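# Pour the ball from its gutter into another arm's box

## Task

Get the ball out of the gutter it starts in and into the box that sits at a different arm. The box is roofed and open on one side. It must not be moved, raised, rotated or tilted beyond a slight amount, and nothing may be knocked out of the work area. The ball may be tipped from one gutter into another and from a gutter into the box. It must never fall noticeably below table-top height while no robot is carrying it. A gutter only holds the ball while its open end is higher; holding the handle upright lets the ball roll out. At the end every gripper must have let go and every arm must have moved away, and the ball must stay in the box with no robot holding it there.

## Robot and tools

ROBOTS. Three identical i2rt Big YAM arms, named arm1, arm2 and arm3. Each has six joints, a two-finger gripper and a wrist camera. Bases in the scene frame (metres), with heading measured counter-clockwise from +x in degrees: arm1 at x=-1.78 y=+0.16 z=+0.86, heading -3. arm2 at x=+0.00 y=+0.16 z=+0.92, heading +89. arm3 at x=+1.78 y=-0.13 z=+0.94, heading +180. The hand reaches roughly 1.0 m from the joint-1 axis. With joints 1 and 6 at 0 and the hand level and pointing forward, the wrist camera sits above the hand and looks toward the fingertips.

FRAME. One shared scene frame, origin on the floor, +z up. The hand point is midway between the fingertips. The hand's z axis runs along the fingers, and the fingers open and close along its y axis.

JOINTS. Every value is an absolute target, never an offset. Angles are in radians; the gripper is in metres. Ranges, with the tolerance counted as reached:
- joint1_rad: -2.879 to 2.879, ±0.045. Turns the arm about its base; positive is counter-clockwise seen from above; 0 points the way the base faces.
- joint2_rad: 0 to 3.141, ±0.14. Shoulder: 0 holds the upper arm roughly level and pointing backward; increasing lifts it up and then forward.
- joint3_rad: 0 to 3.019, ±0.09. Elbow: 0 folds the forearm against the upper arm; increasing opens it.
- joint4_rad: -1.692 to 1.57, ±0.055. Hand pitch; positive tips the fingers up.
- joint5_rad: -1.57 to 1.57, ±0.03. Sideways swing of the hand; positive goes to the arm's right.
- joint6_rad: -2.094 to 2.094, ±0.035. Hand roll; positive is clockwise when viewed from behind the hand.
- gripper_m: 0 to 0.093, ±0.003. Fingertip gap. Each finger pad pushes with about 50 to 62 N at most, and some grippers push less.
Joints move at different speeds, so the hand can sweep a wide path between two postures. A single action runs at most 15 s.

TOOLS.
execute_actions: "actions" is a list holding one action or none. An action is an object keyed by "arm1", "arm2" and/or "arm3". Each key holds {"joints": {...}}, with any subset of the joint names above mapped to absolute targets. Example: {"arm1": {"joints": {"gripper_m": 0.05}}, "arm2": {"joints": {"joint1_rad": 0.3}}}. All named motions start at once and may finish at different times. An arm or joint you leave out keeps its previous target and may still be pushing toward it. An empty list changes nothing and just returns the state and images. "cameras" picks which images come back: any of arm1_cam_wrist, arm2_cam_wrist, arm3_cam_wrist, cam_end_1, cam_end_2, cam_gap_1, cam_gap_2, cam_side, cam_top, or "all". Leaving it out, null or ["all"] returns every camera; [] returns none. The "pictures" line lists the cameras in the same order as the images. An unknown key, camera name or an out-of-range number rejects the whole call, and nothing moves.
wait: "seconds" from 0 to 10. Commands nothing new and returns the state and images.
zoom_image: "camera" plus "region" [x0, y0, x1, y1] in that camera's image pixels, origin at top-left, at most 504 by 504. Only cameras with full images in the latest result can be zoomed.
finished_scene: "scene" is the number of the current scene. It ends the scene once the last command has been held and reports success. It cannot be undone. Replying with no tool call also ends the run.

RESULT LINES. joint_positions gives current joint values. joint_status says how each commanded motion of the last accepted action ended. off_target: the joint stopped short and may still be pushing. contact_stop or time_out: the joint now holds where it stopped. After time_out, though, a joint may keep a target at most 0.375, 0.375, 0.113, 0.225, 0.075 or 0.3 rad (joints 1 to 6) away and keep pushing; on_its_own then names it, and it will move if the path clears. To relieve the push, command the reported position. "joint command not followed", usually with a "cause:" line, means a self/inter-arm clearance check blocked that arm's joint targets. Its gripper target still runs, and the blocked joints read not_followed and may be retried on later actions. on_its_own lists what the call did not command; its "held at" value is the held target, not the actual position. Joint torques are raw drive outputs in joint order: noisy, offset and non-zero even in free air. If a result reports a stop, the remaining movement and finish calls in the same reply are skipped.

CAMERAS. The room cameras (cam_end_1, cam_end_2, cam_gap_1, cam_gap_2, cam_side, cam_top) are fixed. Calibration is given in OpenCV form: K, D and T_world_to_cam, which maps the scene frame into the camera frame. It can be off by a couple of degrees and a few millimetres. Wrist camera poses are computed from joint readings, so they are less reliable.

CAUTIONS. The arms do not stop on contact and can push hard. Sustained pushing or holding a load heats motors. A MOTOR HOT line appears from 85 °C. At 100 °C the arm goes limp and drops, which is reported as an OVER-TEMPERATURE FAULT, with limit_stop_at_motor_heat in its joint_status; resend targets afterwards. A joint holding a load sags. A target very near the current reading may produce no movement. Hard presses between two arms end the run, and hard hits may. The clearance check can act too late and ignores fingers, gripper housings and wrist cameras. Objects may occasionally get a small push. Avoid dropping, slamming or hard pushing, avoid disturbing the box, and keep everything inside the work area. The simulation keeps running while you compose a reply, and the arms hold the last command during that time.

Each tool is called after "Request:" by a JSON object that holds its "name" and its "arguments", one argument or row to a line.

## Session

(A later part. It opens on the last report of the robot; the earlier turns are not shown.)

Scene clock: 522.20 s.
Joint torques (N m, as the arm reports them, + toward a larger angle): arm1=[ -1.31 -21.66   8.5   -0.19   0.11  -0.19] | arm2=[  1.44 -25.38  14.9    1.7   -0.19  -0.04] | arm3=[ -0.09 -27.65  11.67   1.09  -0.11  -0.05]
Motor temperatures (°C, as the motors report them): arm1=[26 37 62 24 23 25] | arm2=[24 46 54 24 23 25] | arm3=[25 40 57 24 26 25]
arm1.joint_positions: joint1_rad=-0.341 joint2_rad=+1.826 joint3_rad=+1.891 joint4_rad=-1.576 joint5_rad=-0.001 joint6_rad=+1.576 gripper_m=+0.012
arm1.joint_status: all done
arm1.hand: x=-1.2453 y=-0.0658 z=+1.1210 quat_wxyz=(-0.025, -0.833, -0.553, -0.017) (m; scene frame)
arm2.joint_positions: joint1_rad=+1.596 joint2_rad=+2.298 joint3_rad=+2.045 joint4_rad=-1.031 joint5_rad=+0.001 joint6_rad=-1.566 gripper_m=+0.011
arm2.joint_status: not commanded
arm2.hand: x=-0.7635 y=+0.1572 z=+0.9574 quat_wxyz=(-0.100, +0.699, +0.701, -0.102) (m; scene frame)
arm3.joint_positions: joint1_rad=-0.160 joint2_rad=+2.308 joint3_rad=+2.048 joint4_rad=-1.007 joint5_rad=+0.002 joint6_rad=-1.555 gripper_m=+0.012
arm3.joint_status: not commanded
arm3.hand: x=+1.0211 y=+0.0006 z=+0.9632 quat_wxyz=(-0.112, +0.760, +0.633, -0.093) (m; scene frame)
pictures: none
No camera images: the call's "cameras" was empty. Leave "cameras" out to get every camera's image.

Request:
{"name": "execute_actions", "arguments": {
  "actions": [
    {"arm1":{"joints":{"joint1_rad":-2.053,"joint2_rad":1.83,"joint3_rad":1.78,"joint4_rad":-1.50,"joint5_rad":-0.165,"joint6_rad":-0.162}},"arm2":{"joints":{"joint1_rad":-1.692,"joint2_rad":1.79,"joint3_rad":1.68,"joint4_rad":-0.88}}}
  ],
  "cameras": ["arm1_cam_wrist","arm2_cam_wrist","cam_gap_2","cam_side"]
}}

Scene clock: 544.77 s.
Joint torques (N m, as the arm reports them, + toward a larger angle): arm1=[ -0.16 -22.03   7.89   0.07  -0.38  -0.23] | arm2=[  2.25 -19.84  12.43   1.43  -0.22  -0.03] | arm3=[ -0.95 -28.11  11.66   0.99  -0.13   0.  ]
Motor temperatures (°C, as the motors report them): arm1=[26 37 59 24 23 25] | arm2=[24 46 54 24 23 25] | arm3=[25 42 58 24 26 25]
arm1.joint_positions: joint1_rad=-2.062 joint2_rad=+1.844 joint3_rad=+1.778 joint4_rad=-1.498 joint5_rad=-0.160 joint6_rad=-0.154 gripper_m=+0.012
arm1.joint_status: all done
arm1.hand: x=-2.0525 y=-0.3477 z=+1.0697 quat_wxyz=(-0.074, -0.827, -0.556, -0.031) (m; scene frame)
arm2.joint_positions: joint1_rad=-1.692 joint2_rad=+1.806 joint3_rad=+1.669 joint4_rad=-0.884 joint5_rad=+0.001 joint6_rad=-1.568 gripper_m=+0.011
arm2.joint_status: all done
arm2.hand: x=+0.6765 y=+0.0671 z=+1.1403 quat_wxyz=(-0.177, +0.631, -0.727, +0.205) (m; scene frame)
arm3.joint_positions: joint1_rad=-0.160 joint2_rad=+2.308 joint3_rad=+2.048 joint4_rad=-1.007 joint5_rad=+0.002 joint6_rad=-1.555 gripper_m=+0.012
arm3.joint_status: not commanded
arm3.hand: x=+1.0211 y=+0.0006 z=+0.9632 quat_wxyz=(-0.112, +0.760, +0.633, -0.093) (m; scene frame)
pictures: arm1_cam_wrist, arm2_cam_wrist, cam_gap_2, cam_side
camera_calibration (this result's frames):
arm1_cam_wrist: T_world_to_cam=[[-0.918243, 0.367899, -0.146558, -1.60187], [0.236652, 0.806499, 0.541807, 0.19345], [0.31753, 0.462828, -0.827626, 1.82662], [0, 0, 0, 1]] pos_world=[-2.0967, -0.412101, 1.17218]
arm2_cam_wrist: T_world_to_cam=[[0.850651, -0.120858, 0.511651, -1.15038], [-0.407726, -0.766049, 0.496919, -0.232199], [0.331893, -0.631318, -0.700917, 0.742045], [0, 0, 0, 1]] pos_world=[0.637619, 0.151558, 1.22409]
Images, in order (width x height): arm1_cam_wrist 616x616, arm2_cam_wrist 616x616, cam_gap_2 672x504, cam_side 672x504.

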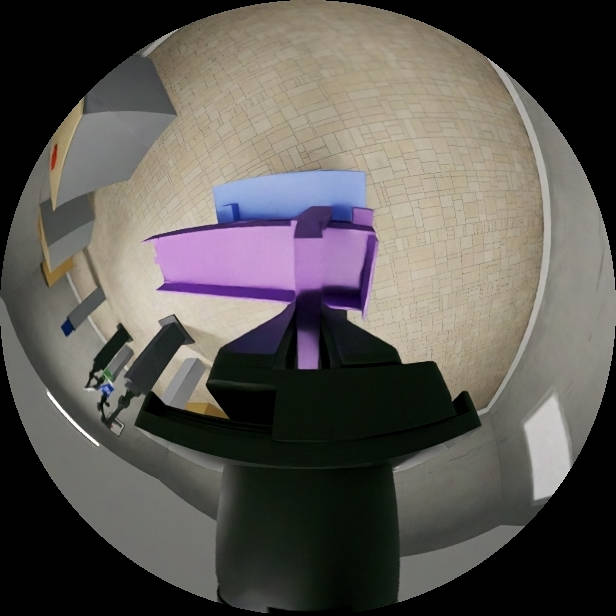

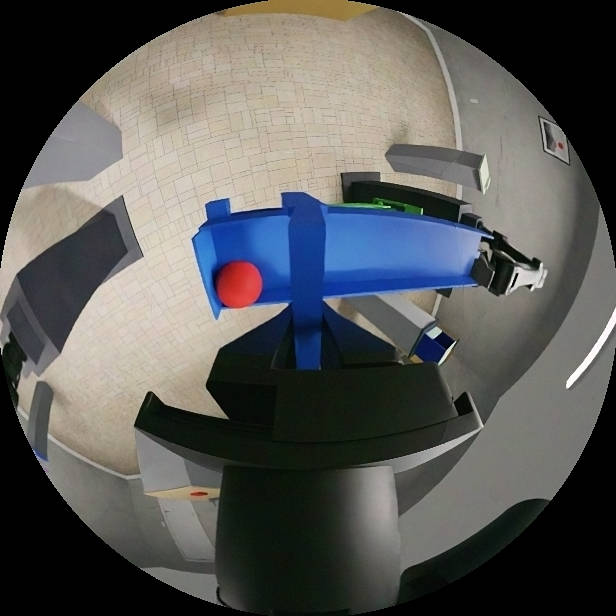

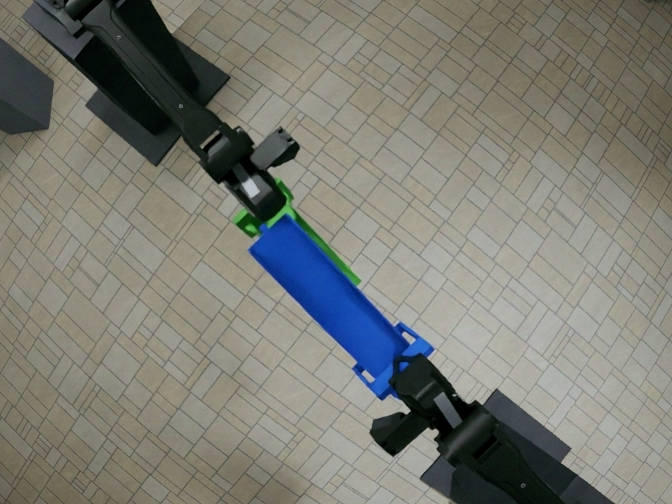

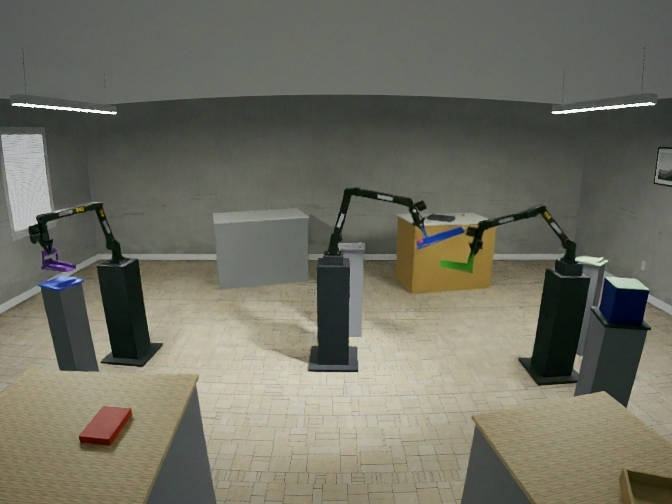

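Request:
{"name": "zoom_image", "arguments": {
  "camera": "cam_gap_2",
  "region": [210, 160, 450, 410]
}}

Region (210, 160, 450, 410) of cam_gap_2's 672x504 image, scaled by 2.016, with more detail than that image has; it fills the left 484 columns of this view, and the rest is white.

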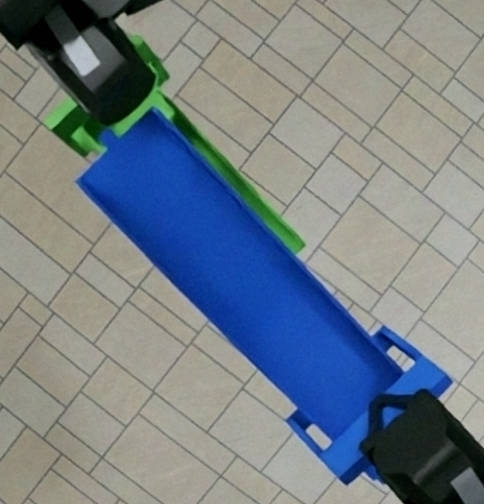

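Request:
{"name": "execute_actions", "arguments": {
  "actions": [
    {"arm1":{"joints":{"joint2_rad":1.89,"joint3_rad":1.59,"joint4_rad":-1.27}},"arm2":{"joints":{"joint1_rad":-1.72,"joint4_rad":-1.375}}}
  ],
  "cameras": ["arm1_cam_wrist","arm2_cam_wrist","arm3_cam_wrist","cam_gap_2"]
}}

Scene clock: 570.43 s.
Joint torques (N m, as the arm reports them, + toward a larger angle): arm1=[ -0.16 -20.37   6.81   0.94   0.36  -0.17] | arm2=[  1.87 -18.88  11.54  -0.36  -0.19  -0.05] | arm3=[ -0.12 -28.64  12.11   0.9   -0.21  -0.02]
Motor temperatures (°C, as the motors report them): arm1=[26 37 57 24 23 25] | arm2=[24 44 52 24 23 25] | arm3=[25 43 58 24 26 25]
arm1.joint_positions: joint1_rad=-2.062 joint2_rad=+1.886 joint3_rad=+1.599 joint4_rad=-1.294 joint5_rad=-0.176 joint6_rad=-0.161 gripper_m=+0.012
arm1.joint_status: all done
arm1.hand: x=-2.0478 y=-0.3451 z=+0.9801 quat_wxyz=(-0.078, -0.825, -0.558, -0.041) (m; scene frame)
arm2.joint_positions: joint1_rad=-1.719 joint2_rad=+1.806 joint3_rad=+1.669 joint4_rad=-1.361 joint5_rad=+0.001 joint6_rad=-1.568 gripper_m=+0.011
arm2.joint_status: all done
arm2.hand: x=+0.5644 y=+0.0671 z=+1.1050 quat_wxyz=(-0.022, +0.644, -0.764, +0.028) (m; scene frame)
arm3.joint_positions: joint1_rad=-0.160 joint2_rad=+2.308 joint3_rad=+2.048 joint4_rad=-1.007 joint5_rad=+0.002 joint6_rad=-1.555 gripper_m=+0.012
arm3.joint_status: not commanded
arm3.hand: x=+1.0211 y=+0.0006 z=+0.9632 quat_wxyz=(-0.112, +0.760, +0.633, -0.093) (m; scene frame)
pictures: arm1_cam_wrist, arm2_cam_wrist, arm3_cam_wrist, cam_gap_2
camera_calibration (this result's frames):
arm1_cam_wrist: T_world_to_cam=[[-0.917093, 0.362749, -0.165387, -1.59268], [0.219369, 0.805554, 0.550419, 0.194617], [0.332892, 0.468504, -0.818344, 1.77409], [0, 0, 0, 1]] pos_world=[-2.09391, -0.410203, 1.08129]
arm2_cam_wrist: T_world_to_cam=[[0.983983, -0.168029, 0.0595367, -0.609419], [-0.171218, -0.797851, 0.578029, -0.4813], [-0.0496242, -0.578964, -0.813841, 1.09109], [0, 0, 0, 1]] pos_world=[0.571395, 0.145294, 1.20246]
arm3_cam_wrist: T_world_to_cam=[[-0.940931, 0.186127, 0.282853, 0.688712], [0.318743, 0.768758, 0.55445, -0.852374], [-0.114248, 0.611856, -0.782675, 0.991693], [0, 0, 0, 1]] pos_world=[1.03302, -0.0796929, 1.05397]
Images, in order (width x height): arm1_cam_wrist 616x616, arm2_cam_wrist 616x616, arm3_cam_wrist 616x616, cam_gap_2 672x504.

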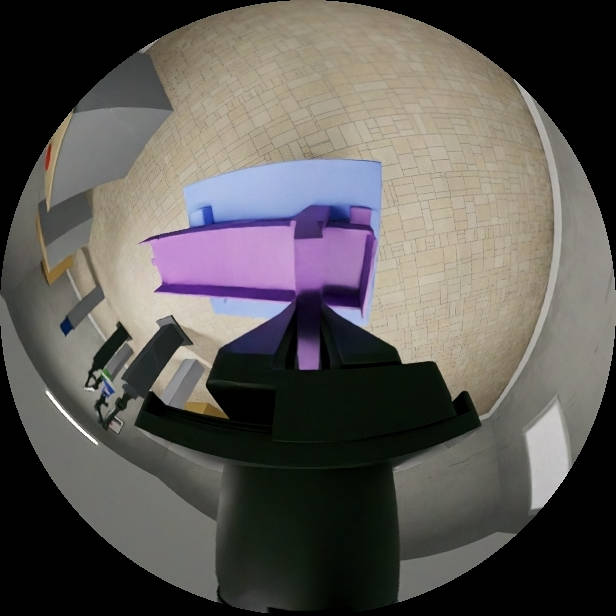

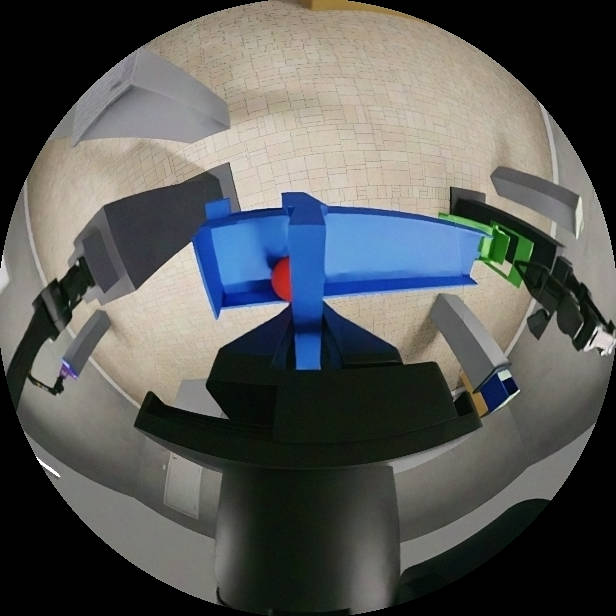

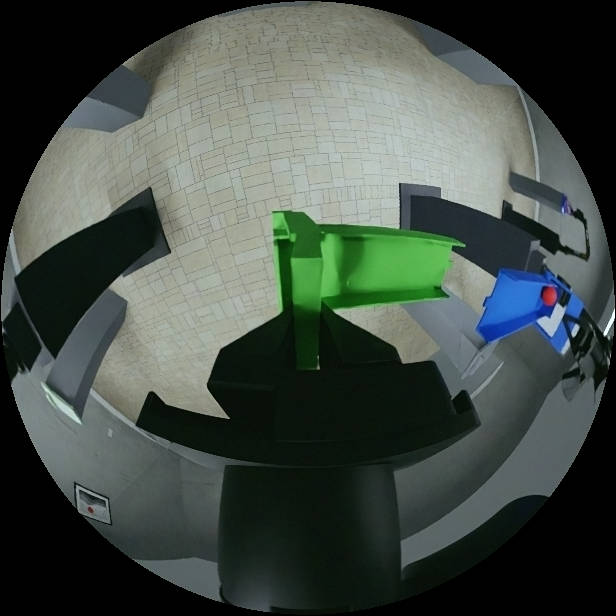

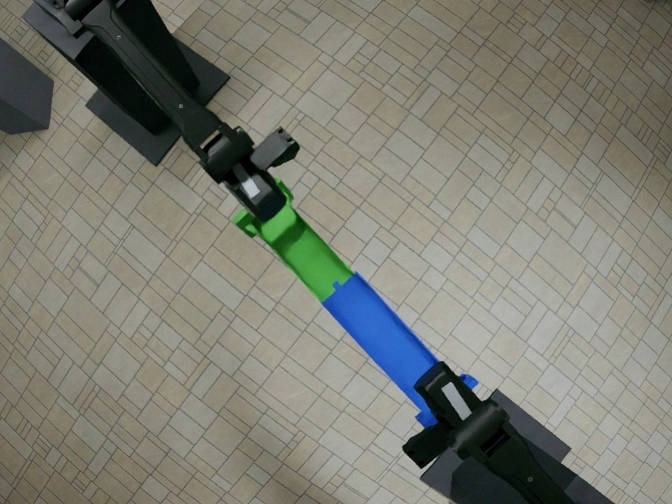

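Request:
{"name": "execute_actions", "arguments": {
  "actions": [
    {"arm1":{"joints":{"gripper_m":0.05}}}
  ],
  "cameras": ["arm1_cam_wrist","arm2_cam_wrist","arm3_cam_wrist","cam_side"]
}}

Scene clock: 575.73 s.
Joint torques (N m, as the arm reports them, + toward a larger angle): arm1=[ -0.18 -20.23   6.81   0.6   -0.05  -0.16] | arm2=[  1.64 -18.91  11.56   0.    -0.19  -0.05] | arm3=[ -0.04 -28.58  11.56   1.08  -0.1    0.  ]
Motor temperatures (°C, as the motors report them): arm1=[26 37 56 24 23 25] | arm2=[24 44 51 24 23 25] | arm3=[25 43 58 24 26 25]
arm1.joint_positions: joint1_rad=-2.062 joint2_rad=+1.886 joint3_rad=+1.599 joint4_rad=-1.284 joint5_rad=-0.167 joint6_rad=-0.161 gripper_m=+0.050
arm1.joint_status: all done
arm1.hand: x=-2.0502 y=-0.3464 z=+0.9798 quat_wxyz=(-0.076, -0.825, -0.558, -0.035) (m; scene frame)
arm2.joint_positions: joint1_rad=-1.719 joint2_rad=+1.806 joint3_rad=+1.669 joint4_rad=-1.364 joint5_rad=+0.001 joint6_rad=-1.568 gripper_m=+0.011
arm2.joint_status: not commanded
arm2.hand: x=+0.5638 y=+0.0672 z=+1.1050 quat_wxyz=(-0.021, +0.644, -0.764, +0.027) (m; scene frame)
arm3.joint_positions: joint1_rad=-0.160 joint2_rad=+2.309 joint3_rad=+2.048 joint4_rad=-1.009 joint5_rad=+0.001 joint6_rad=-1.558 gripper_m=+0.012
arm3.joint_status: not commanded
arm3.hand: x=+1.0216 y=+0.0003 z=+0.9622 quat_wxyz=(-0.111, +0.759, +0.634, -0.092) (m; scene frame)
pictures: arm1_cam_wrist, arm2_cam_wrist, arm3_cam_wrist, cam_side
camera_calibration (this result's frames):
arm1_cam_wrist: T_world_to_cam=[[-0.919294, 0.361804, -0.154911, -1.6095], [0.226013, 0.807531, 0.544804, 0.216129], [0.322207, 0.465823, -0.824131, 1.75808], [0, 0, 0, 1]] pos_world=[-2.09492, -0.411161, 1.08181]
arm2_cam_wrist: T_world_to_cam=[[0.984113, -0.168057, 0.0572517, -0.606404], [-0.169918, -0.798069, 0.578112, -0.482108], [-0.051465, -0.578656, -0.813946, 1.09221], [0, 0, 0, 1]] pos_world=[0.571062, 0.14535, 1.20243]
arm3_cam_wrist: T_world_to_cam=[[-0.942192, 0.183637, 0.280269, 0.693229], [0.315092, 0.770098, 0.554677, -0.848264], [-0.113975, 0.610923, -0.783443, 0.991618], [0, 0, 0, 1]] pos_world=[1.03346, -0.0798588, 1.0531]
Images, in order (width x height): arm1_cam_wrist 616x616, arm2_cam_wrist 616x616, arm3_cam_wrist 616x616, cam_side 672x504.

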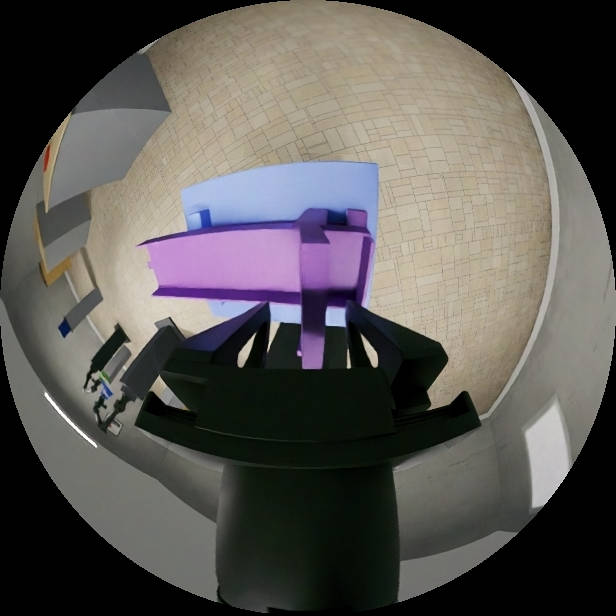

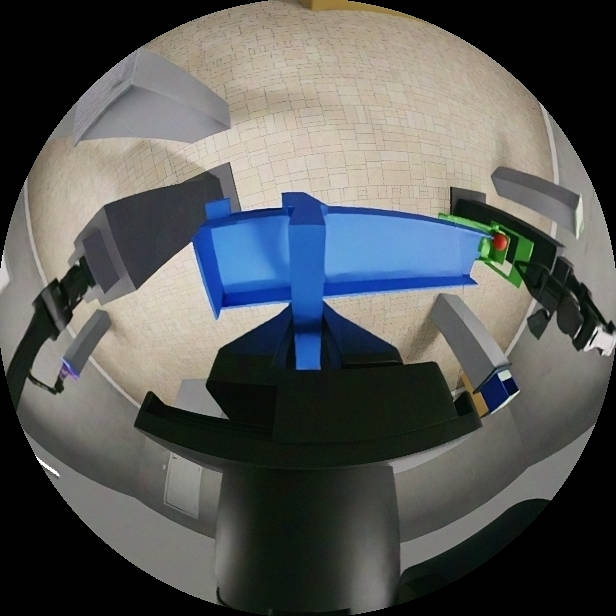

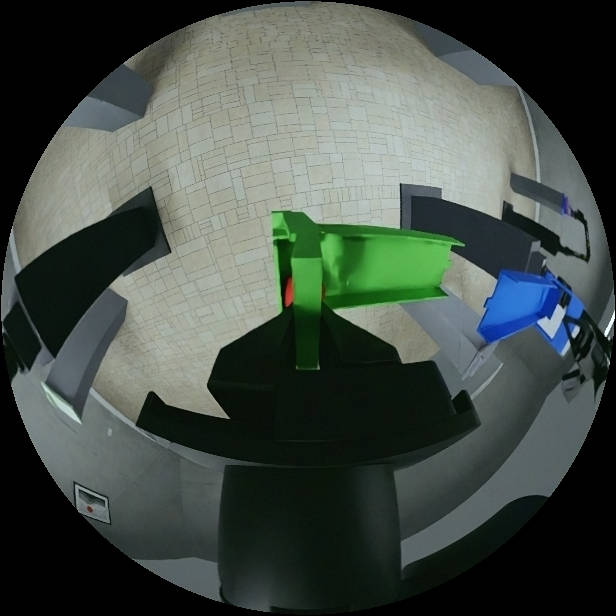

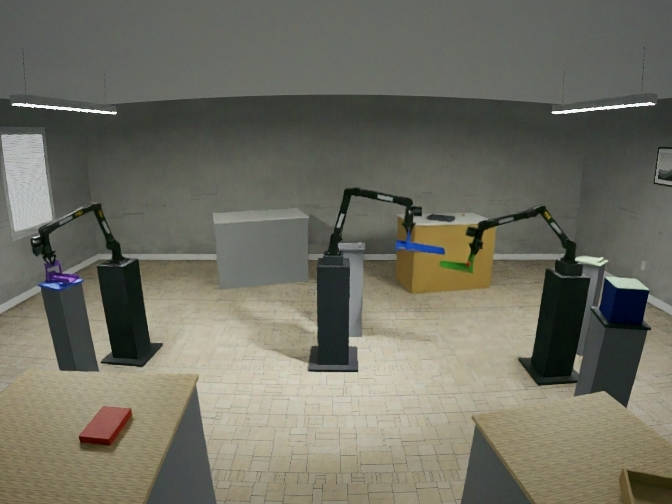

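Request:
{"name": "execute_actions", "arguments": {
  "actions": [
    {"arm1":{"joints":{"joint2_rad":1.62,"joint3_rad":1.65,"joint4_rad":-1.30}},"arm2":{"joints":{"joint1_rad":-0.092,"joint2_rad":1.77,"joint3_rad":1.57,"joint4_rad":-1.33,"joint5_rad":0.15,"joint6_rad":-0.03}},"arm3":{"joints":{"joint1_rad":0.3}}}
  ],
  "cameras": ["arm1_cam_wrist","arm2_cam_wrist","arm3_cam_wrist","cam_side"]
}}

Scene clock: 671.00 s.
Joint torques (N m, as the arm reports them, + toward a larger angle): arm1=[ -0.1  -16.33  10.08   0.19  -0.07  -0.15] | arm2=[  1.25 -18.38  11.53   0.49   0.21   0.01] | arm3=[  0.49 -28.34  11.73   1.14  -0.1    0.06]
Motor temperatures (°C, as the motors report them): arm1=[26 36 52 24 23 25] | arm2=[24 43 50 23 23 25] | arm3=[25 47 60 24 26 25]
arm1.joint_positions: joint1_rad=-2.062 joint2_rad=+1.613 joint3_rad=+1.624 joint4_rad=-1.288 joint5_rad=-0.167 joint6_rad=-0.161 gripper_m=+0.050
arm1.joint_status: all done
arm1.hand: x=-2.0442 y=-0.3363 z=+1.1389 quat_wxyz=(-0.136, -0.810, -0.562, +0.098) (m; scene frame)
arm2.joint_positions: joint1_rad=-0.087 joint2_rad=+1.790 joint3_rad=+1.557 joint4_rad=-1.332 joint5_rad=+0.144 joint6_rad=-0.038 gripper_m=+0.011
arm2.joint_status: all done
arm2.hand: x=+0.0817 y=+0.7001 z=+1.0716 quat_wxyz=(-0.048, +0.682, -0.728, +0.053) (m; scene frame)
arm3.joint_positions: joint1_rad=+0.293 joint2_rad=+2.309 joint3_rad=+2.048 joint4_rad=-1.009 joint5_rad=+0.002 joint6_rad=-1.560 gripper_m=+0.012
arm3.joint_status: all done
arm3.hand: x=+1.0422 y=-0.3446 z=+0.9619 quat_wxyz=(-0.085, +0.597, +0.789, -0.116) (m; scene frame)
pictures: arm1_cam_wrist, arm2_cam_wrist, arm3_cam_wrist, cam_side
camera_calibration (this result's frames):
arm1_cam_wrist: T_world_to_cam=[[-0.938828, 0.329628, -0.0997381, -1.69662], [0.290004, 0.912894, 0.287269, 0.579525], [0.185742, 0.240771, -0.952643, 1.67431], [0, 0, 0, 1]] pos_world=[-2.07189, -0.372915, 1.25932]
arm2_cam_wrist: T_world_to_cam=[[0.989268, -0.0653094, 0.130704, -0.17472], [-0.129179, -0.808943, 0.573519, -0.030466], [0.0682758, -0.584248, -0.808698, 1.39503], [0, 0, 0, 1]] pos_world=[0.0736623, 0.77899, 1.16847]
arm3_cam_wrist: T_world_to_cam=[[-0.927469, -0.24809, 0.279736, 0.612512], [-0.0563045, 0.832298, 0.551462, -0.177366], [-0.369636, 0.495714, -0.785899, 1.43353], [0, 0, 0, 1]] pos_world=[1.08798, -0.41104, 1.05308]
Images, in order (width x height): arm1_cam_wrist 616x616, arm2_cam_wrist 616x616, arm3_cam_wrist 616x616, cam_side 672x504.

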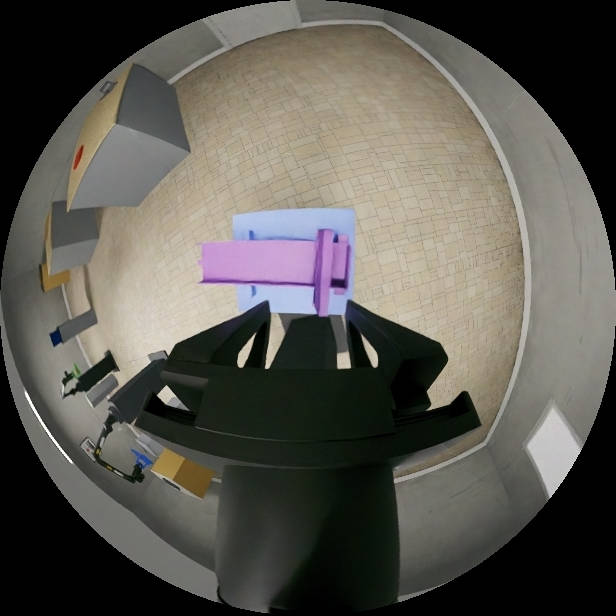

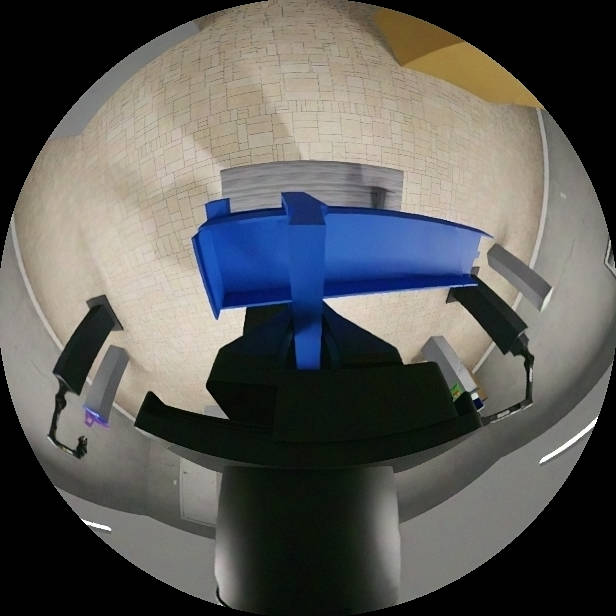

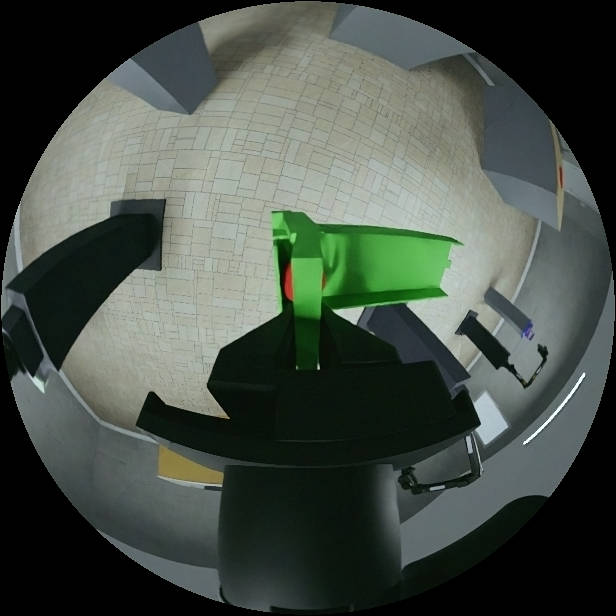

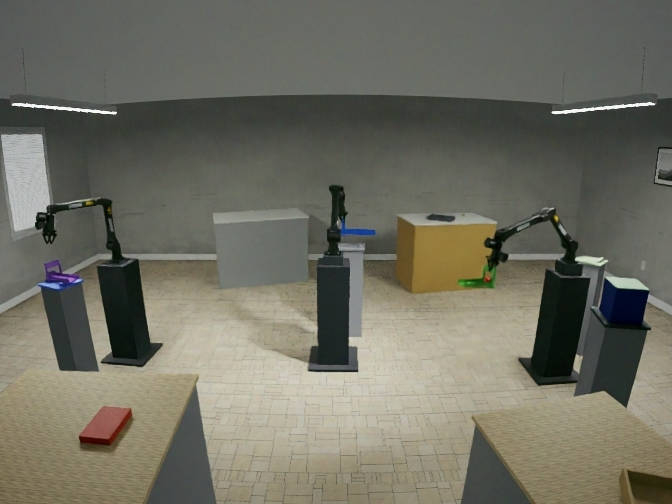

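Request:
{"name": "execute_actions", "arguments": {
  "actions": [
    {"arm2":{"joints":{"joint2_rad":1.863,"joint3_rad":1.397,"joint4_rad":-1.09,"joint5_rad":0.165}},"arm3":{"joints":{"joint1_rad":1.55,"joint2_rad":1.42,"joint3_rad":1.39,"joint4_rad":-0.78,"joint5_rad":0.08,"joint6_rad":-1.25}}}
  ],
  "cameras": ["arm2_cam_wrist","arm3_cam_wrist","cam_end_2"]
}}

Scene clock: 684.93 s.
Joint torques (N m, as the arm reports them, + toward a larger angle): arm1=[ -0.1  -16.4   10.09   0.18  -0.07  -0.16] | arm2=[  1.02 -16.6    9.88   1.42  -0.3   -0.03] | arm3=[  0.24 -15.07   9.62   1.36   0.14   0.16]
Motor temperatures (°C, as the motors report them): arm1=[26 35 56 24 23 25] | arm2=[24 43 50 23 23 25] | arm3=[25 47 60 24 26 25]
arm1.joint_positions: joint1_rad=-2.062 joint2_rad=+1.613 joint3_rad=+1.624 joint4_rad=-1.288 joint5_rad=-0.167 joint6_rad=-0.161 gripper_m=+0.050
arm1.joint_status: not commanded
arm1.hand: x=-2.0442 y=-0.3363 z=+1.1389 quat_wxyz=(-0.136, -0.810, -0.562, +0.098) (m; scene frame)
arm2.joint_positions: joint1_rad=-0.082 joint2_rad=+1.856 joint3_rad=+1.391 joint4_rad=-1.116 joint5_rad=+0.176 joint6_rad=-0.027 gripper_m=+0.011
arm2.joint_status: all done
arm2.hand: x=+0.0837 y=+0.6891 z=+0.9792 quat_wxyz=(-0.053, +0.678, -0.729, +0.069) (m; scene frame)
arm3.joint_positions: joint1_rad=+1.549 joint2_rad=+1.429 joint3_rad=+1.377 joint4_rad=-0.786 joint5_rad=+0.077 joint6_rad=-1.257 gripper_m=+0.012
arm3.joint_status: all done
arm3.hand: x=+1.7465 y=-0.7085 z=+1.2512 quat_wxyz=(+0.021, +0.174, +0.917, -0.357) (m; scene frame)
pictures: arm2_cam_wrist, arm3_cam_wrist, cam_end_2
camera_calibration (this result's frames):
arm2_cam_wrist: T_world_to_cam=[[0.984288, -0.0702177, 0.162005, -0.192168], [-0.152763, -0.798766, 0.581925, 0.000562055], [0.088543, -0.597531, -0.796943, 1.30965], [0, 0, 0, 1]] pos_world=[0.0732747, 0.769509, 1.07452]
arm3_cam_wrist: T_world_to_cam=[[-0.347272, -0.683056, 0.642523, -0.680891], [-0.711887, 0.63802, 0.293508, 1.33569], [-0.610426, -0.355477, -0.707825, 1.82137], [0, 0, 0, 1]] pos_world=[1.82621, -0.66983, 1.33466]
Images, in order (width x height): arm2_cam_wrist 616x616, arm3_cam_wrist 616x616, cam_end_2 672x504.

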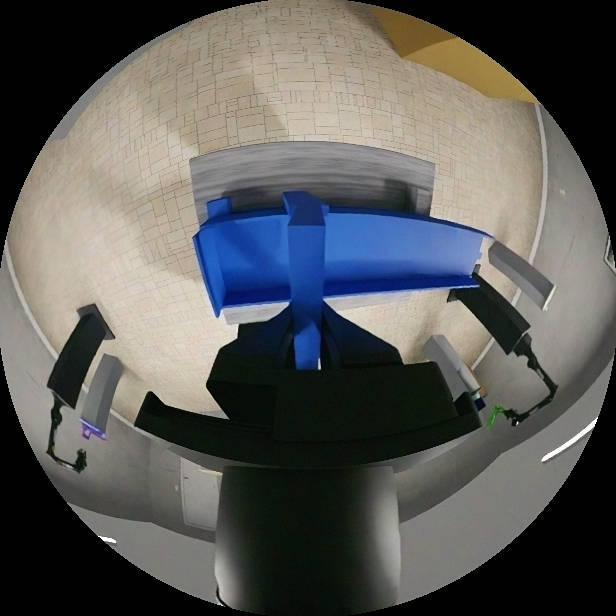

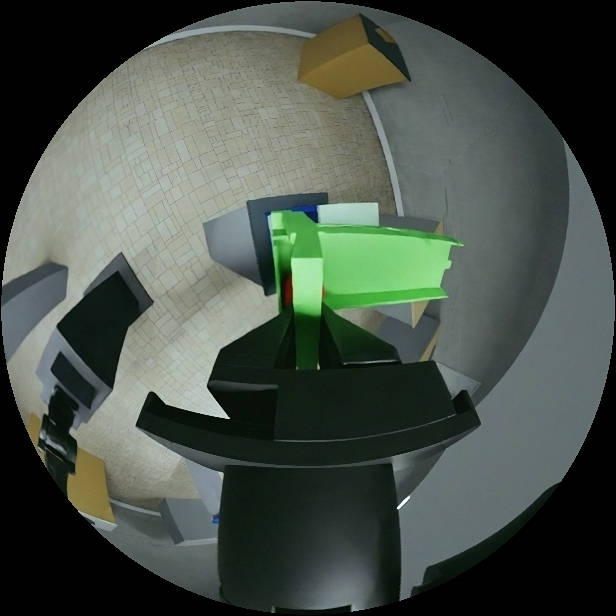

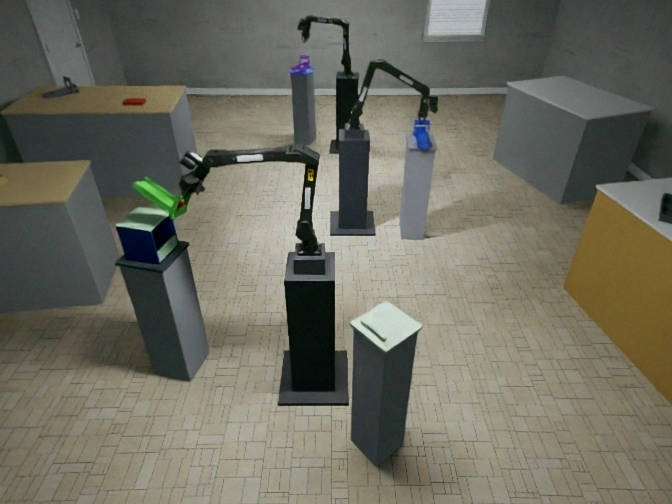

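Request:
{"name": "execute_actions", "arguments": {
  "actions": [
    {"arm2":{"joints":{"gripper_m":0.05}},"arm3":{"joints":{"joint3_rad":1.15,"joint4_rad":-0.855}}}
  ],
  "cameras": ["arm2_cam_wrist","arm3_cam_wrist","cam_end_2"]
}}

Scene clock: 708.70 s.
Joint torques (N m, as the arm reports them, + toward a larger angle): arm1=[ -0.1  -16.35  10.1    0.19  -0.06  -0.16] | arm2=[  1.17 -16.61   9.96   1.04  -0.06  -0.03] | arm3=[  0.15 -14.37  10.33   1.13   0.11   0.15]
Motor temperatures (°C, as the motors report them): arm1=[26 35 58 24 23 25] | arm2=[24 42 48 24 23 25] | arm3=[25 42 58 24 26 25]
arm1.joint_positions: joint1_rad=-2.062 joint2_rad=+1.613 joint3_rad=+1.624 joint4_rad=-1.288 joint5_rad=-0.167 joint6_rad=-0.161 gripper_m=+0.050
arm1.joint_status: not commanded
arm1.hand: x=-2.0442 y=-0.3363 z=+1.1389 quat_wxyz=(-0.136, -0.810, -0.562, +0.098) (m; scene frame)
arm2.joint_positions: joint1_rad=-0.084 joint2_rad=+1.856 joint3_rad=+1.391 joint4_rad=-1.106 joint5_rad=+0.168 joint6_rad=-0.027 gripper_m=+0.050
arm2.joint_status: all done
arm2.hand: x=+0.0836 y=+0.6913 z=+0.9790 quat_wxyz=(-0.054, +0.678, -0.731, +0.063) (m; scene frame)
arm3.joint_positions: joint1_rad=+1.549 joint2_rad=+1.439 joint3_rad=+1.123 joint4_rad=-0.864 joint5_rad=+0.077 joint6_rad=-1.257 gripper_m=+0.012
arm3.joint_status: all done
arm3.hand: x=+1.7506 y=-0.6229 z=+1.1079 quat_wxyz=(-0.004, +0.175, +0.965, -0.195) (m; scene frame)
pictures: arm2_cam_wrist, arm3_cam_wrist, cam_end_2
camera_calibration (this result's frames):
arm2_cam_wrist: T_world_to_cam=[[0.985254, -0.0737892, 0.154368, -0.181994], [-0.150294, -0.80442, 0.574735, 0.01326], [0.0817674, -0.58946, -0.803648, 1.31237], [0, 0, 0, 1]] pos_world=[0.0739941, 0.770829, 1.07516]
arm3_cam_wrist: T_world_to_cam=[[-0.349119, -0.859767, 0.372714, -0.336854], [-0.717942, 0.501023, 0.483255, 1.0411], [-0.602225, -0.0988739, -0.79218, 1.9919], [0, 0, 0, 1]] pos_world=[1.82942, -0.614283, 1.20038]
Images, in order (width x height): arm2_cam_wrist 616x616, arm3_cam_wrist 616x616, cam_end_2 672x504.

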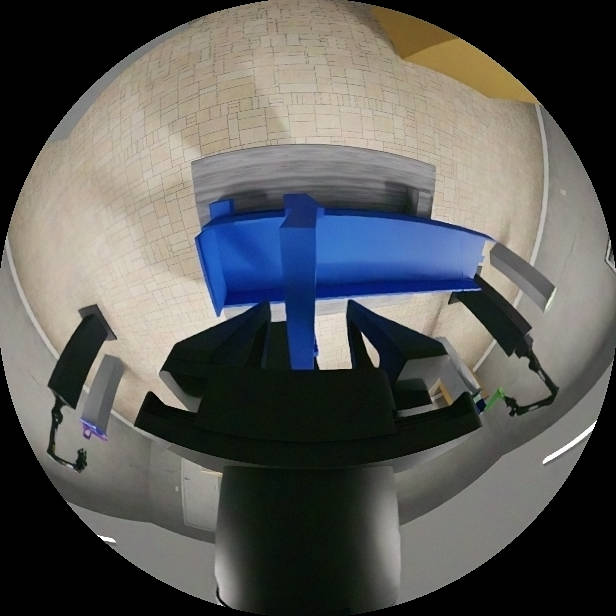

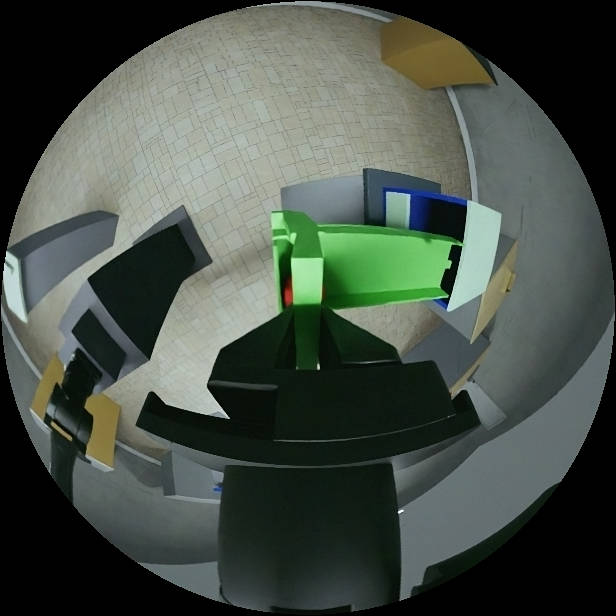

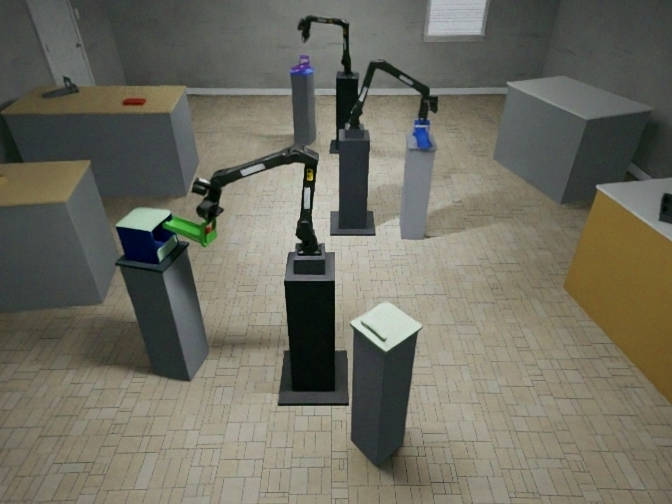

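Request:
{"name": "execute_actions", "arguments": {
  "actions": [
    {"arm2":{"joints":{"joint2_rad":1.62,"joint3_rad":1.45,"joint4_rad":-1.15}},"arm3":{"joints":{"joint2_rad":1.535,"joint3_rad":1.09}}}
  ],
  "cameras": ["arm2_cam_wrist","arm3_cam_wrist","cam_end_2"]
}}

Scene clock: 717.73 s.
Joint torques (N m, as the arm reports them, + toward a larger angle): arm1=[ -0.11 -16.4   10.09   0.2   -0.06  -0.16] | arm2=[  1.07 -12.96  12.56   0.32  -0.05  -0.04] | arm3=[  0.01 -16.45   8.61   0.91   0.13   0.15]
Motor temperatures (°C, as the motors report them): arm1=[26 34 59 24 23 25] | arm2=[24 42 48 23 23 25] | arm3=[25 41 57 24 26 25]
arm1.joint_positions: joint1_rad=-2.062 joint2_rad=+1.613 joint3_rad=+1.624 joint4_rad=-1.288 joint5_rad=-0.167 joint6_rad=-0.161 gripper_m=+0.050
arm1.joint_status: not commanded
arm1.hand: x=-2.0442 y=-0.3363 z=+1.1389 quat_wxyz=(-0.136, -0.810, -0.562, +0.098) (m; scene frame)
arm2.joint_positions: joint1_rad=-0.084 joint2_rad=+1.600 joint3_rad=+1.433 joint4_rad=-1.136 joint5_rad=+0.167 joint6_rad=-0.027 gripper_m=+0.050
arm2.joint_status: all done
arm2.hand: x=+0.0844 y=+0.6986 z=+1.1271 quat_wxyz=(-0.153, +0.663, -0.732, -0.025) (m; scene frame)
arm3.joint_positions: joint1_rad=+1.549 joint2_rad=+1.561 joint3_rad=+1.071 joint4_rad=-0.864 joint5_rad=+0.077 joint6_rad=-1.257 gripper_m=+0.012
arm3.joint_status: all done
arm3.hand: x=+1.7521 y=-0.6030 z=+1.0297 quat_wxyz=(-0.016, +0.173, +0.978, -0.111) (m; scene frame)
pictures: arm2_cam_wrist, arm3_cam_wrist, cam_end_2
camera_calibration (this result's frames):
arm2_cam_wrist: T_world_to_cam=[[0.981047, -0.115479, 0.155599, -0.177044], [-0.162817, -0.92665, 0.338836, 0.286437], [0.105057, -0.357748, -0.92789, 1.41184], [0, 0, 0, 1]] pos_world=[0.0720018, 0.750065, 1.24052]
arm3_cam_wrist: T_world_to_cam=[[-0.348607, -0.911556, 0.218032, -0.16289], [-0.721408, 0.40947, 0.558485, 0.9434], [-0.598368, 0.0374014, -0.800348, 2.01667], [0, 0, 0, 1]] pos_world=[1.8305, -0.610205, 1.12268]
Images, in order (width x height): arm2_cam_wrist 616x616, arm3_cam_wrist 616x616, cam_end_2 672x504.

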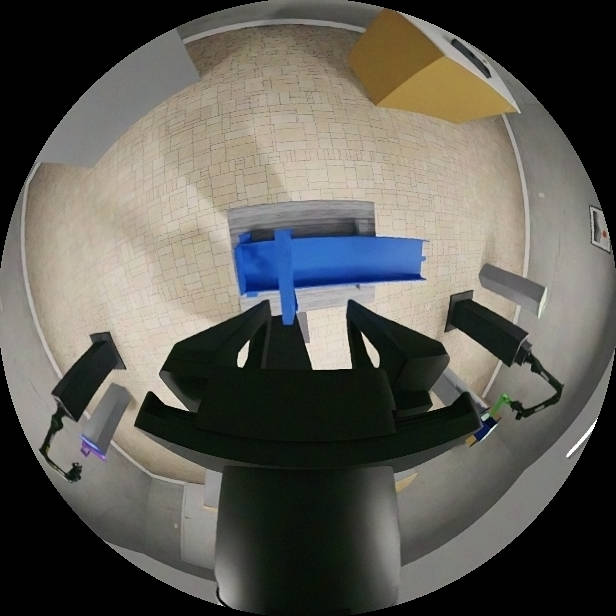

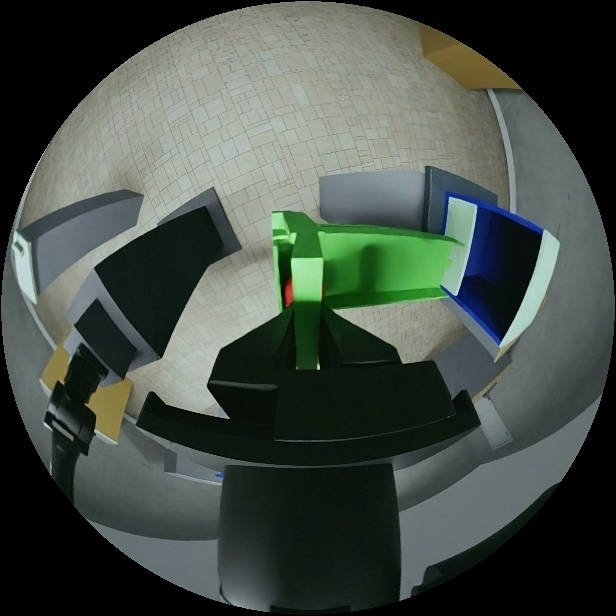

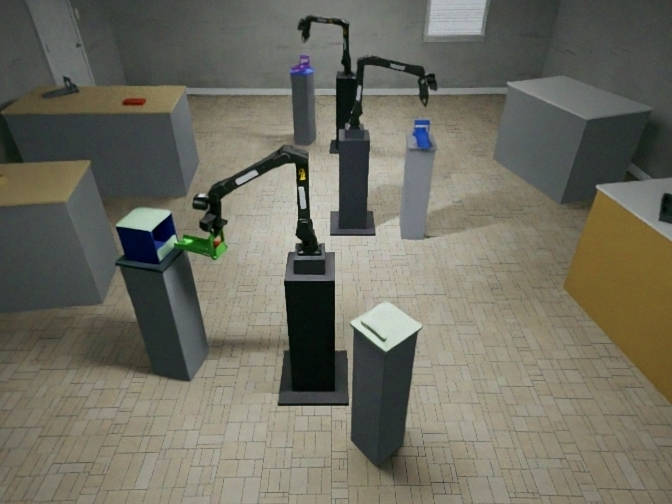

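Request:
{"name": "execute_actions", "arguments": {
  "actions": [
    {"arm3":{"joints":{"joint1_rad":1.521,"joint2_rad":1.63,"joint3_rad":1.265,"joint4_rad":-0.93,"joint5_rad":0.07,"joint6_rad":-1.287}}}
  ],
  "cameras": ["arm3_cam_wrist","cam_end_2"]
}}

Scene clock: 740.20 s.
Joint torques (N m, as the arm reports them, + toward a larger angle): arm1=[ -0.06 -16.37  10.08   0.2   -0.06  -0.15] | arm2=[  1.1  -13.18  12.54   0.31  -0.05  -0.03] | arm3=[ -0.75 -17.95  11.17   0.4   -0.05  -0.04]
Motor temperatures (°C, as the motors report them): arm1=[26 34 59 24 22 25] | arm2=[24 41 50 23 23 25] | arm3=[25 41 56 24 26 25]
arm1.joint_positions: joint1_rad=-2.062 joint2_rad=+1.613 joint3_rad=+1.624 joint4_rad=-1.288 joint5_rad=-0.167 joint6_rad=-0.161 gripper_m=+0.050
arm1.joint_status: not commanded
arm1.hand: x=-2.0442 y=-0.3363 z=+1.1389 quat_wxyz=(-0.136, -0.810, -0.562, +0.098) (m; scene frame)
arm2.joint_positions: joint1_rad=-0.084 joint2_rad=+1.600 joint3_rad=+1.433 joint4_rad=-1.136 joint5_rad=+0.167 joint6_rad=-0.027 gripper_m=+0.050
arm2.joint_status: not commanded
arm2.hand: x=+0.0844 y=+0.6986 z=+1.1271 quat_wxyz=(-0.153, +0.663, -0.732, -0.025) (m; scene frame)
arm3.joint_positions: joint1_rad=+1.530 joint2_rad=+1.646 joint3_rad=+1.210 joint4_rad=-0.926 joint5_rad=+0.070 joint6_rad=-1.277 gripper_m=+0.012
arm3.joint_status: all done
arm3.hand: x=+1.7422 y=-0.6416 z=+1.0404 quat_wxyz=(-0.016, +0.173, +0.979, -0.106) (m; scene frame)
pictures: arm3_cam_wrist, cam_end_2
camera_calibration (this result's frames):
arm3_cam_wrist: T_world_to_cam=[[-0.347898, -0.914189, 0.207908, -0.196239], [-0.72343, 0.402821, 0.5607, 0.943042], [-0.596335, 0.0446593, -0.801492, 2.02303], [0, 0, 0, 1]] pos_world=[1.82036, -0.649624, 1.13348]
Images, in order (width x height): arm3_cam_wrist 616x616, cam_end_2 672x504.

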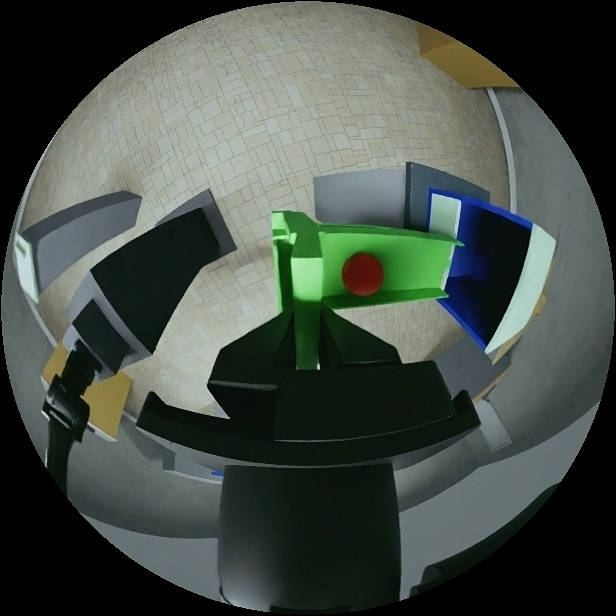

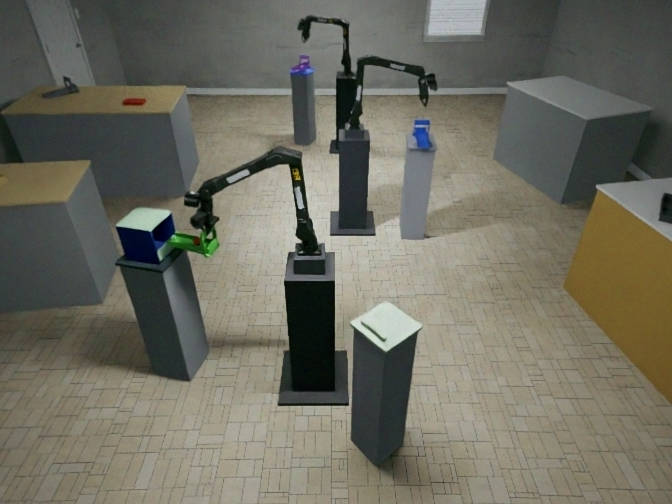

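Request:
{"name": "execute_actions", "arguments": {
  "actions": [
    {"arm3":{"joints":{"joint4_rad":-0.80}}}
  ],
  "cameras": ["arm3_cam_wrist","cam_end_2"]
}}

Scene clock: 749.53 s.
Joint torques (N m, as the arm reports them, + toward a larger angle): arm1=[ -0.15 -16.31  10.1    0.17  -0.06  -0.16] | arm2=[  1.07 -13.19  12.51   0.3   -0.04  -0.04] | arm3=[ -0.49 -17.19  11.56   1.69   0.02  -0.03]
Motor temperatures (°C, as the motors report them): arm1=[26 34 59 24 22 25] | arm2=[24 41 50 23 23 25] | arm3=[25 41 58 24 26 25]
arm1.joint_positions: joint1_rad=-2.062 joint2_rad=+1.613 joint3_rad=+1.624 joint4_rad=-1.288 joint5_rad=-0.167 joint6_rad=-0.161 gripper_m=+0.050
arm1.joint_status: not commanded
arm1.hand: x=-2.0442 y=-0.3363 z=+1.1389 quat_wxyz=(-0.136, -0.810, -0.562, +0.098) (m; scene frame)
arm2.joint_positions: joint1_rad=-0.084 joint2_rad=+1.600 joint3_rad=+1.433 joint4_rad=-1.136 joint5_rad=+0.167 joint6_rad=-0.027 gripper_m=+0.050
arm2.joint_status: not commanded
arm2.hand: x=+0.0844 y=+0.6986 z=+1.1271 quat_wxyz=(-0.153, +0.663, -0.732, -0.025) (m; scene frame)
arm3.joint_positions: joint1_rad=+1.530 joint2_rad=+1.646 joint3_rad=+1.210 joint4_rad=-0.819 joint5_rad=+0.070 joint6_rad=-1.278 gripper_m=+0.012
arm3.joint_status: all done
arm3.hand: x=+1.7410 y=-0.6669 z=+1.0471 quat_wxyz=(-0.009, +0.173, +0.972, -0.158) (m; scene frame)
pictures: arm3_cam_wrist, cam_end_2
camera_calibration (this result's frames):
arm3_cam_wrist: T_world_to_cam=[[-0.346757, -0.886734, 0.305717, -0.307282], [-0.720728, 0.460489, 0.518171, 1.02689], [-0.600259, -0.0406593, -0.798772, 1.97591], [0, 0, 0, 1]] pos_world=[1.81962, -0.665009, 1.14014]
Images, in order (width x height): arm3_cam_wrist 616x616, cam_end_2 672x504.

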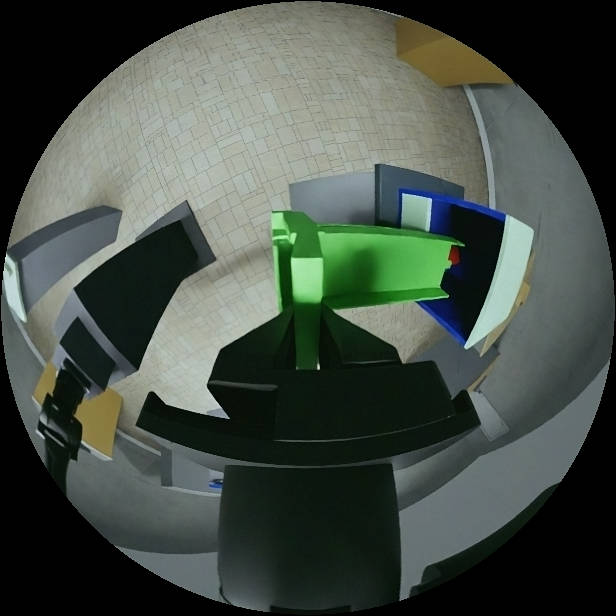

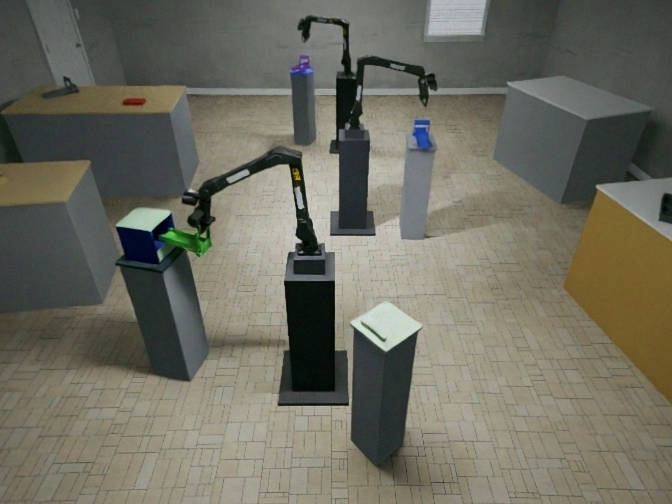

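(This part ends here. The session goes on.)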